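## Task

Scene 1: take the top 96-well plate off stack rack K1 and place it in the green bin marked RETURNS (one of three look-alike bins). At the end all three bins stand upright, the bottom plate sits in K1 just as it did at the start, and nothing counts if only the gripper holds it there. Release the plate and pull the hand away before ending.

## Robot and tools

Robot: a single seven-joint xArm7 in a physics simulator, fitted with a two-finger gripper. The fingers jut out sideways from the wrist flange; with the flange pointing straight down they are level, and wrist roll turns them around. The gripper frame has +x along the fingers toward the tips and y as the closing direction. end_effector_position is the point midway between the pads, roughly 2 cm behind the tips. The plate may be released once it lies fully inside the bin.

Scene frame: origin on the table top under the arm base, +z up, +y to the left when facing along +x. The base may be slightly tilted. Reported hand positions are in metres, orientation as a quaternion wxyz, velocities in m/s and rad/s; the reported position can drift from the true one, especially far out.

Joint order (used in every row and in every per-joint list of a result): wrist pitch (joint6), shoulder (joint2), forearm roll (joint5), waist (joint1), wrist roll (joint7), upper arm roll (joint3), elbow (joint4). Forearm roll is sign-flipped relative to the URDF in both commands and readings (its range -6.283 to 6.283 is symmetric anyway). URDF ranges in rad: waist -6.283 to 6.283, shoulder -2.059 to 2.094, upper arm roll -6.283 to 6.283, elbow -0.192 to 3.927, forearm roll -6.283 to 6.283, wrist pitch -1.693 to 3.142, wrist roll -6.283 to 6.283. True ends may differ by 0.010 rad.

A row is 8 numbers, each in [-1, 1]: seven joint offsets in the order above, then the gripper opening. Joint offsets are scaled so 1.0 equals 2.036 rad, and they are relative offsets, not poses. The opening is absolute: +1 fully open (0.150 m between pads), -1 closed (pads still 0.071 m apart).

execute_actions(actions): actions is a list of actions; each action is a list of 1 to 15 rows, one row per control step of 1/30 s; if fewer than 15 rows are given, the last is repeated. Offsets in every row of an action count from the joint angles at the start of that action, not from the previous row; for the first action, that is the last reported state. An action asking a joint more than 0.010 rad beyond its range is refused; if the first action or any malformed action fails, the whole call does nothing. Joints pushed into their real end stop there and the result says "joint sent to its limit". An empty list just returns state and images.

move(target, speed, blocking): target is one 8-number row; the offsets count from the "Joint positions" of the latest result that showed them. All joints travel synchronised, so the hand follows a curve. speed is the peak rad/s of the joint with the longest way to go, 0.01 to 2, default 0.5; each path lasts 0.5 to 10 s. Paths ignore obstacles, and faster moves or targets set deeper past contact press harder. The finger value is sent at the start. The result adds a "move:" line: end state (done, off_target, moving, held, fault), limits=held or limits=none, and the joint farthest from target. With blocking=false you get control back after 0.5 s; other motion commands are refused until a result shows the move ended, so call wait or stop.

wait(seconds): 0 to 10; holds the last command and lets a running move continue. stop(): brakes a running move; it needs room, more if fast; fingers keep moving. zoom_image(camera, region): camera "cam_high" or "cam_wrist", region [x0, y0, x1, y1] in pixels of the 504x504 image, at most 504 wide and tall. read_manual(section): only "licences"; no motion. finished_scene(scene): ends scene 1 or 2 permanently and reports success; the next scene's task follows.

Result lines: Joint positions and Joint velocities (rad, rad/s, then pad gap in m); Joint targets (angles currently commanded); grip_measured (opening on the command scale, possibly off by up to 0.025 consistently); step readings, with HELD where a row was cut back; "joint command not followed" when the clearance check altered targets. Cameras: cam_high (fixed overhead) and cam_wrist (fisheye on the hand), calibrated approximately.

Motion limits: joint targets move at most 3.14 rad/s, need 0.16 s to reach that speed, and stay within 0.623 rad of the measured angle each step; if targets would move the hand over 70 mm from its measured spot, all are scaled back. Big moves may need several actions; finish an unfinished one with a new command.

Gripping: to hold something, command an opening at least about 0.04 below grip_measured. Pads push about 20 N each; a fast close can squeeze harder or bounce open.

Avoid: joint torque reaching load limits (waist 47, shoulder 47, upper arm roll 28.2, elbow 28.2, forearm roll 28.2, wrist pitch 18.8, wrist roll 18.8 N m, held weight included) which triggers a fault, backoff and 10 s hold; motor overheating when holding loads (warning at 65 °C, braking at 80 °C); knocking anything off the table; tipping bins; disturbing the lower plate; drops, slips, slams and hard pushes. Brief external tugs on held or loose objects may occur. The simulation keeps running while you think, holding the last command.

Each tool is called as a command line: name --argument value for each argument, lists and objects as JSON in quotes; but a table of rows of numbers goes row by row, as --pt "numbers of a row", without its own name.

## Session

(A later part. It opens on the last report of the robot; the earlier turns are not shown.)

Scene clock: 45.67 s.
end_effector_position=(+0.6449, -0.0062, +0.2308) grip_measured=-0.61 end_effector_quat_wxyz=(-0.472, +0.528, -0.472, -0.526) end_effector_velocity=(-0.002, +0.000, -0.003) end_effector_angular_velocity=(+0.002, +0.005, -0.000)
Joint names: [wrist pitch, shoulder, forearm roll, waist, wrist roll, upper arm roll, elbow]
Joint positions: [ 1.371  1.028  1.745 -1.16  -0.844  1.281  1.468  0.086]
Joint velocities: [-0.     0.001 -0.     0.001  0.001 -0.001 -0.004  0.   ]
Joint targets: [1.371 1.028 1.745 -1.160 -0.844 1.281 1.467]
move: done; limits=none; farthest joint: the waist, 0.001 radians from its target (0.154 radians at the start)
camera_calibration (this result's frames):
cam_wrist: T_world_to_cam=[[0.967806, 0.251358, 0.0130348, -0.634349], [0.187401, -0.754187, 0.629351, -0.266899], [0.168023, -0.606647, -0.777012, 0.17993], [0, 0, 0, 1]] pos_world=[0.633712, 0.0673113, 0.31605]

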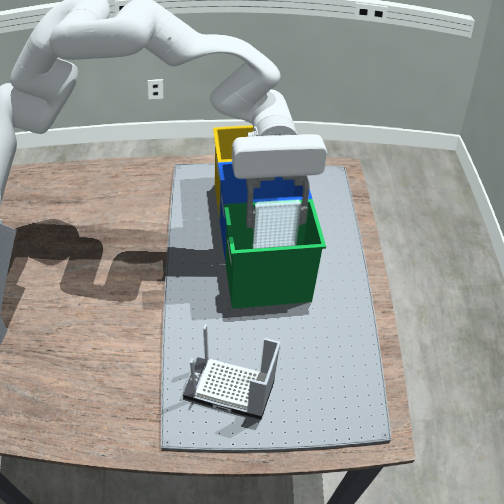

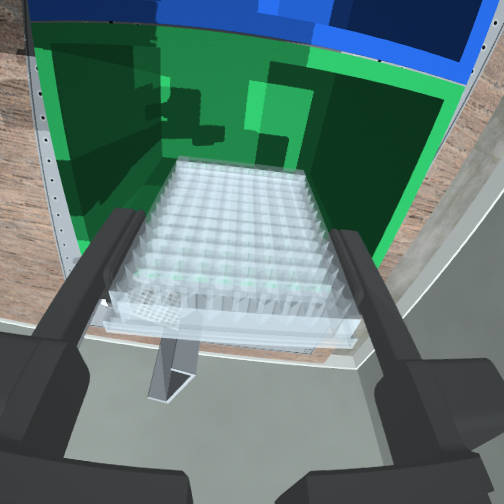

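move --target '[0.015,0.0298,0.0121,0.1006,0.0726,-0.0482,0.0184,-0.78]' --speed 0.18

Scene clock: 47.37 s.
end_effector_position=(+0.6446, -0.0070, +0.1356) grip_measured=-0.61 end_effector_quat_wxyz=(-0.471, +0.527, -0.472, -0.526) end_effector_velocity=(-0.001, -0.000, -0.002) end_effector_angular_velocity=(+0.002, +0.002, -0.002)
Joint names: [wrist pitch, shoulder, forearm roll, waist, wrist roll, upper arm roll, elbow]
Joint positions: [ 1.402  1.088  1.77  -0.956 -0.697  1.182  1.506  0.086]
Joint velocities: [-0.     0.001 -0.001  0.001  0.001 -0.001 -0.002  0.   ]
Joint targets: [1.402 1.089 1.770 -0.956 -0.696 1.182 1.505]
move: done; limits=none; farthest joint: the waist, 0.001 radians from its target (0.205 radians at the start)
camera_calibration (this result's frames):
cam_wrist: T_world_to_cam=[[0.968014, 0.250632, 0.0115036, -0.632486], [0.187715, -0.753906, 0.629594, -0.207768], [0.166469, -0.607296, -0.776839, 0.106561], [0, 0, 0, 1]] pos_world=[0.633517, 0.0665978, 0.220866]

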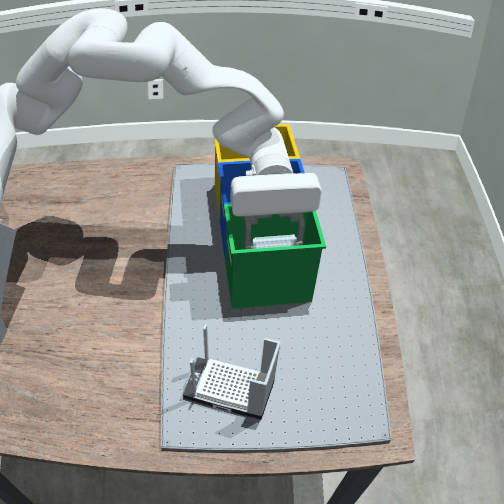

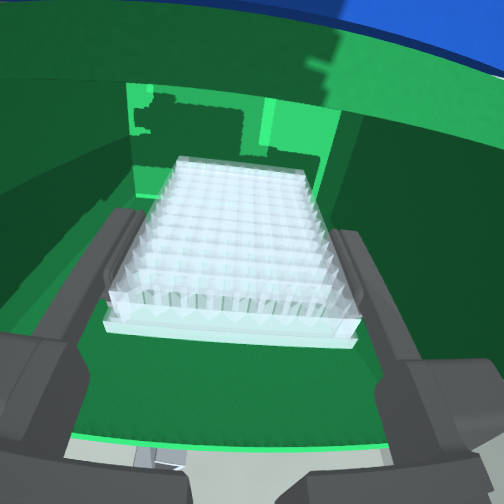

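move --target '[0.0021,0.0051,0.0015,0.0147,0.0088,-0.007,0.0051,-0.78]' --speed 0.06

move --target '[0,0,0,0,0,0,0,-0.3]'

Scene clock: 48.53 s.
end_effector_position=(+0.6444, -0.0076, +0.1229) grip_measured=-0.61 end_effector_quat_wxyz=(-0.471, +0.528, -0.473, -0.526) end_effector_velocity=(-0.000, -0.001, +0.001) end_effector_angular_velocity=(-0.001, -0.002, -0.002)
Joint names: [wrist pitch, shoulder, forearm roll, waist, wrist roll, upper arm roll, elbow]
Joint positions: [ 1.406  1.099  1.773 -0.927 -0.679  1.168  1.516  0.086]
Joint velocities: [ 0.    -0.001 -0.001 -0.001  0.001 -0.001 -0.001  0.   ]
Joint targets: [1.406 1.099 1.773 -0.927 -0.679 1.168 1.516]
move: done; limits=none; farthest joint: the waist, 0.001 radians from its target (0.030 radians at the start)
camera_calibration (this result's frames):
cam_wrist: T_world_to_cam=[[0.968091, 0.250348, 0.0112388, -0.632055], [0.187406, -0.753011, 0.630756, -0.20017], [0.166372, -0.608523, -0.775899, 0.096309], [0, 0, 0, 1]] pos_world=[0.633376, 0.0661095, 0.208088]

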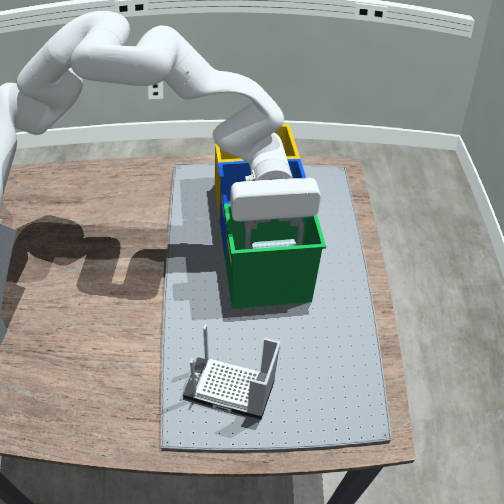

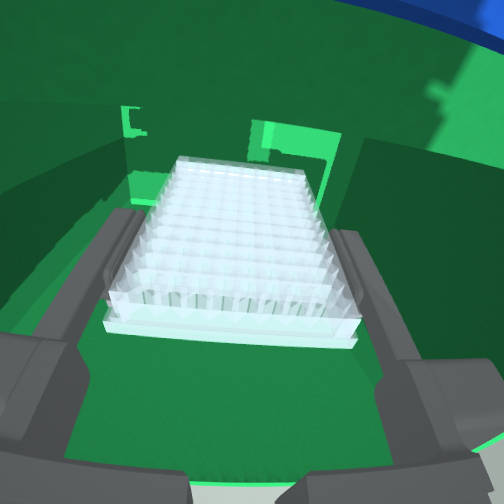

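Scene clock: 49.03 s.
end_effector_position=(+0.6444, -0.0077, +0.1230) grip_measured=-0.30 end_effector_quat_wxyz=(-0.471, +0.528, -0.473, -0.526) end_effector_velocity=(+0.000, +0.000, +0.000) end_effector_angular_velocity=(+0.000, -0.001, -0.000)
Joint names: [wrist pitch, shoulder, forearm roll, waist, wrist roll, upper arm roll, elbow]
Joint positions: [ 1.406  1.099  1.773 -0.927 -0.679  1.168  1.516  0.099]
Joint velocities: [-0.    -0.    -0.001  0.     0.    -0.     0.001  0.   ]
Joint targets: [1.406 1.099 1.773 -0.927 -0.679 1.168 1.516]
move: done; limits=none; farthest joint: the waist, 0.000 radians from its target (0.000 radians at the start)
camera_calibration (this result's frames):
cam_wrist: T_world_to_cam=[[0.968093, 0.250338, 0.0112578, -0.632062], [0.187382, -0.752999, 0.630778, -0.200178], [0.166385, -0.608542, -0.775882, 0.0963053], [0, 0, 0, 1]] pos_world=[0.633381, 0.0661017, 0.208105]

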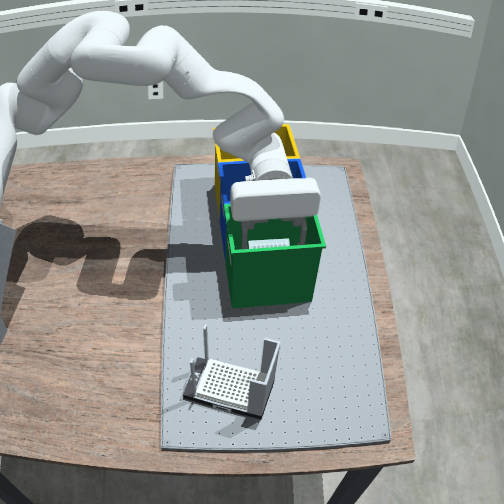

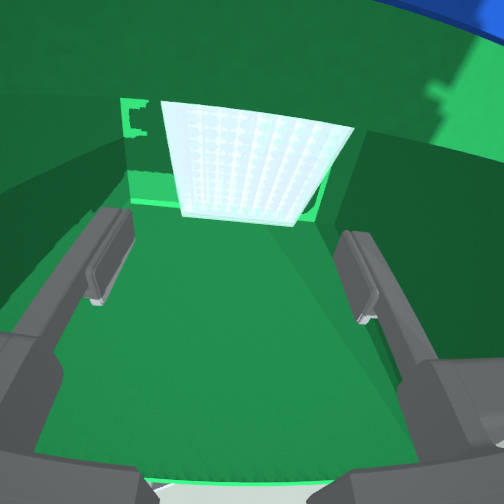

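move --target '[-0.0172,-0.0347,-0.0138,-0.1142,-0.0814,0.0551,-0.0241,-0.3]' --speed 0.3

move --target '[-0.0143,-0.0149,-0.0163,-0.1,-0.0827,0.0377,0.0,-0.3]' --speed 0.4

Scene clock: 50.43 s.
end_effector_position=(+0.6445, -0.0055, +0.2290) grip_measured=-0.30 end_effector_quat_wxyz=(-0.471, +0.527, -0.472, -0.527) end_effector_velocity=(+0.002, -0.003, +0.006) end_effector_angular_velocity=(-0.004, -0.010, -0.005)
Joint names: [wrist pitch, shoulder, forearm roll, waist, wrist roll, upper arm roll, elbow]
Joint positions: [ 1.371  1.028  1.745 -1.158 -0.844  1.28   1.467  0.099]
Joint velocities: [ 0.    -0.001 -0.    -0.006 -0.    -0.002  0.006  0.   ]
Joint targets: [1.371 1.028 1.745 -1.159 -0.844 1.280 1.467]
move: done; limits=none; farthest joint: the waist, 0.001 radians from its target (0.233 radians at the start)
camera_calibration (this result's frames):
cam_wrist: T_world_to_cam=[[0.967644, 0.2521, 0.0105408, -0.633369], [0.189806, -0.754793, 0.627902, -0.266382], [0.16625, -0.605585, -0.778221, 0.180568], [0, 0, 0, 1]] pos_world=[0.633417, 0.0679581, 0.31446]

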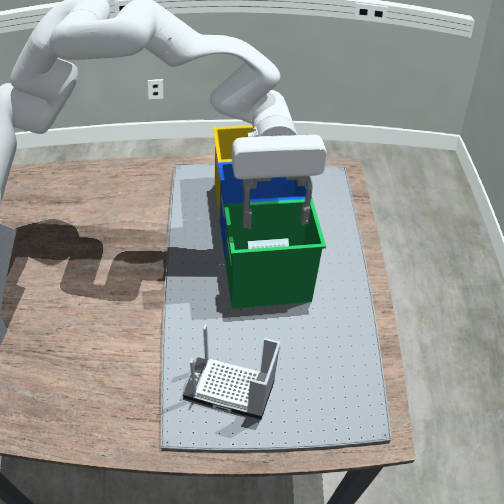

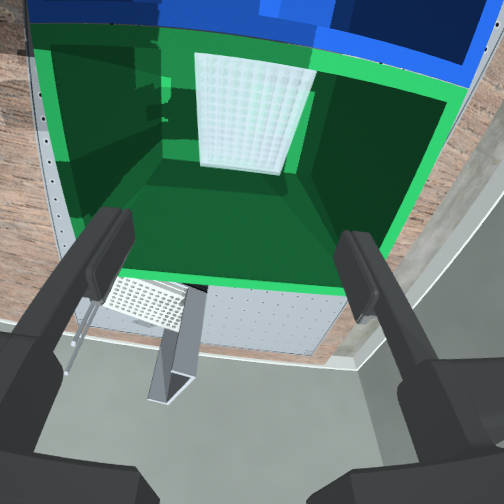

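Scene clock: 51.40 s.
end_effector_position=(+0.6306, -0.0213, +0.3295) grip_measured=-0.30 end_effector_quat_wxyz=(-0.479, +0.523, -0.479, -0.518) end_effector_velocity=(-0.000, -0.007, +0.009) end_effector_angular_velocity=(-0.007, -0.014, -0.013)
Joint names: [wrist pitch, shoulder, forearm roll, waist, wrist roll, upper arm roll, elbow]
Joint positions: [ 1.342  0.998  1.712 -1.361 -1.013  1.357  1.466  0.099]
Joint velocities: [ 0.002  0.     0.    -0.01  -0.    -0.006  0.007 -0.   ]
Joint targets: [1.342 0.998 1.712 -1.362 -1.013 1.357 1.467]
move: done; limits=none; farthest joint: the waist, 0.001 radians from its target (0.203 radians at the start)
camera_calibration (this result's frames):
cam_wrist: T_world_to_cam=[[0.9745, 0.223884, 0.0149981, -0.623421], [0.164174, -0.75697, 0.632489, -0.324215], [0.152958, -0.613899, -0.774424, 0.258437], [0, 0, 0, 1]] pos_world=[0.621222, 0.0528072, 0.414552]

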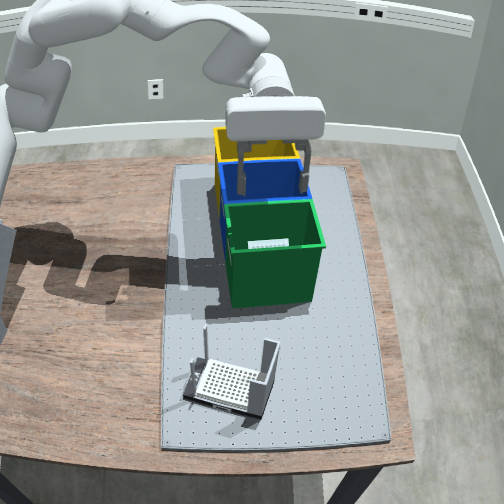

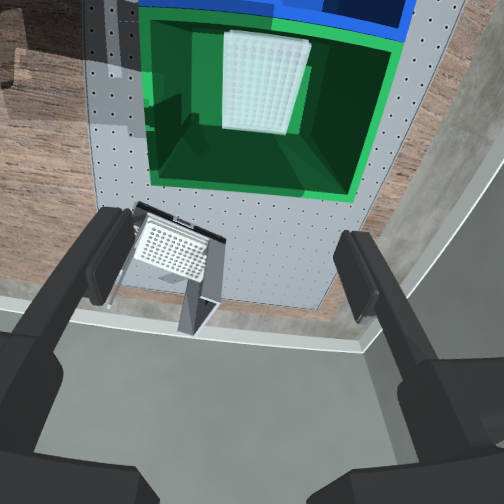

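finished_scene --scene 1

The scene is finished: the task was done.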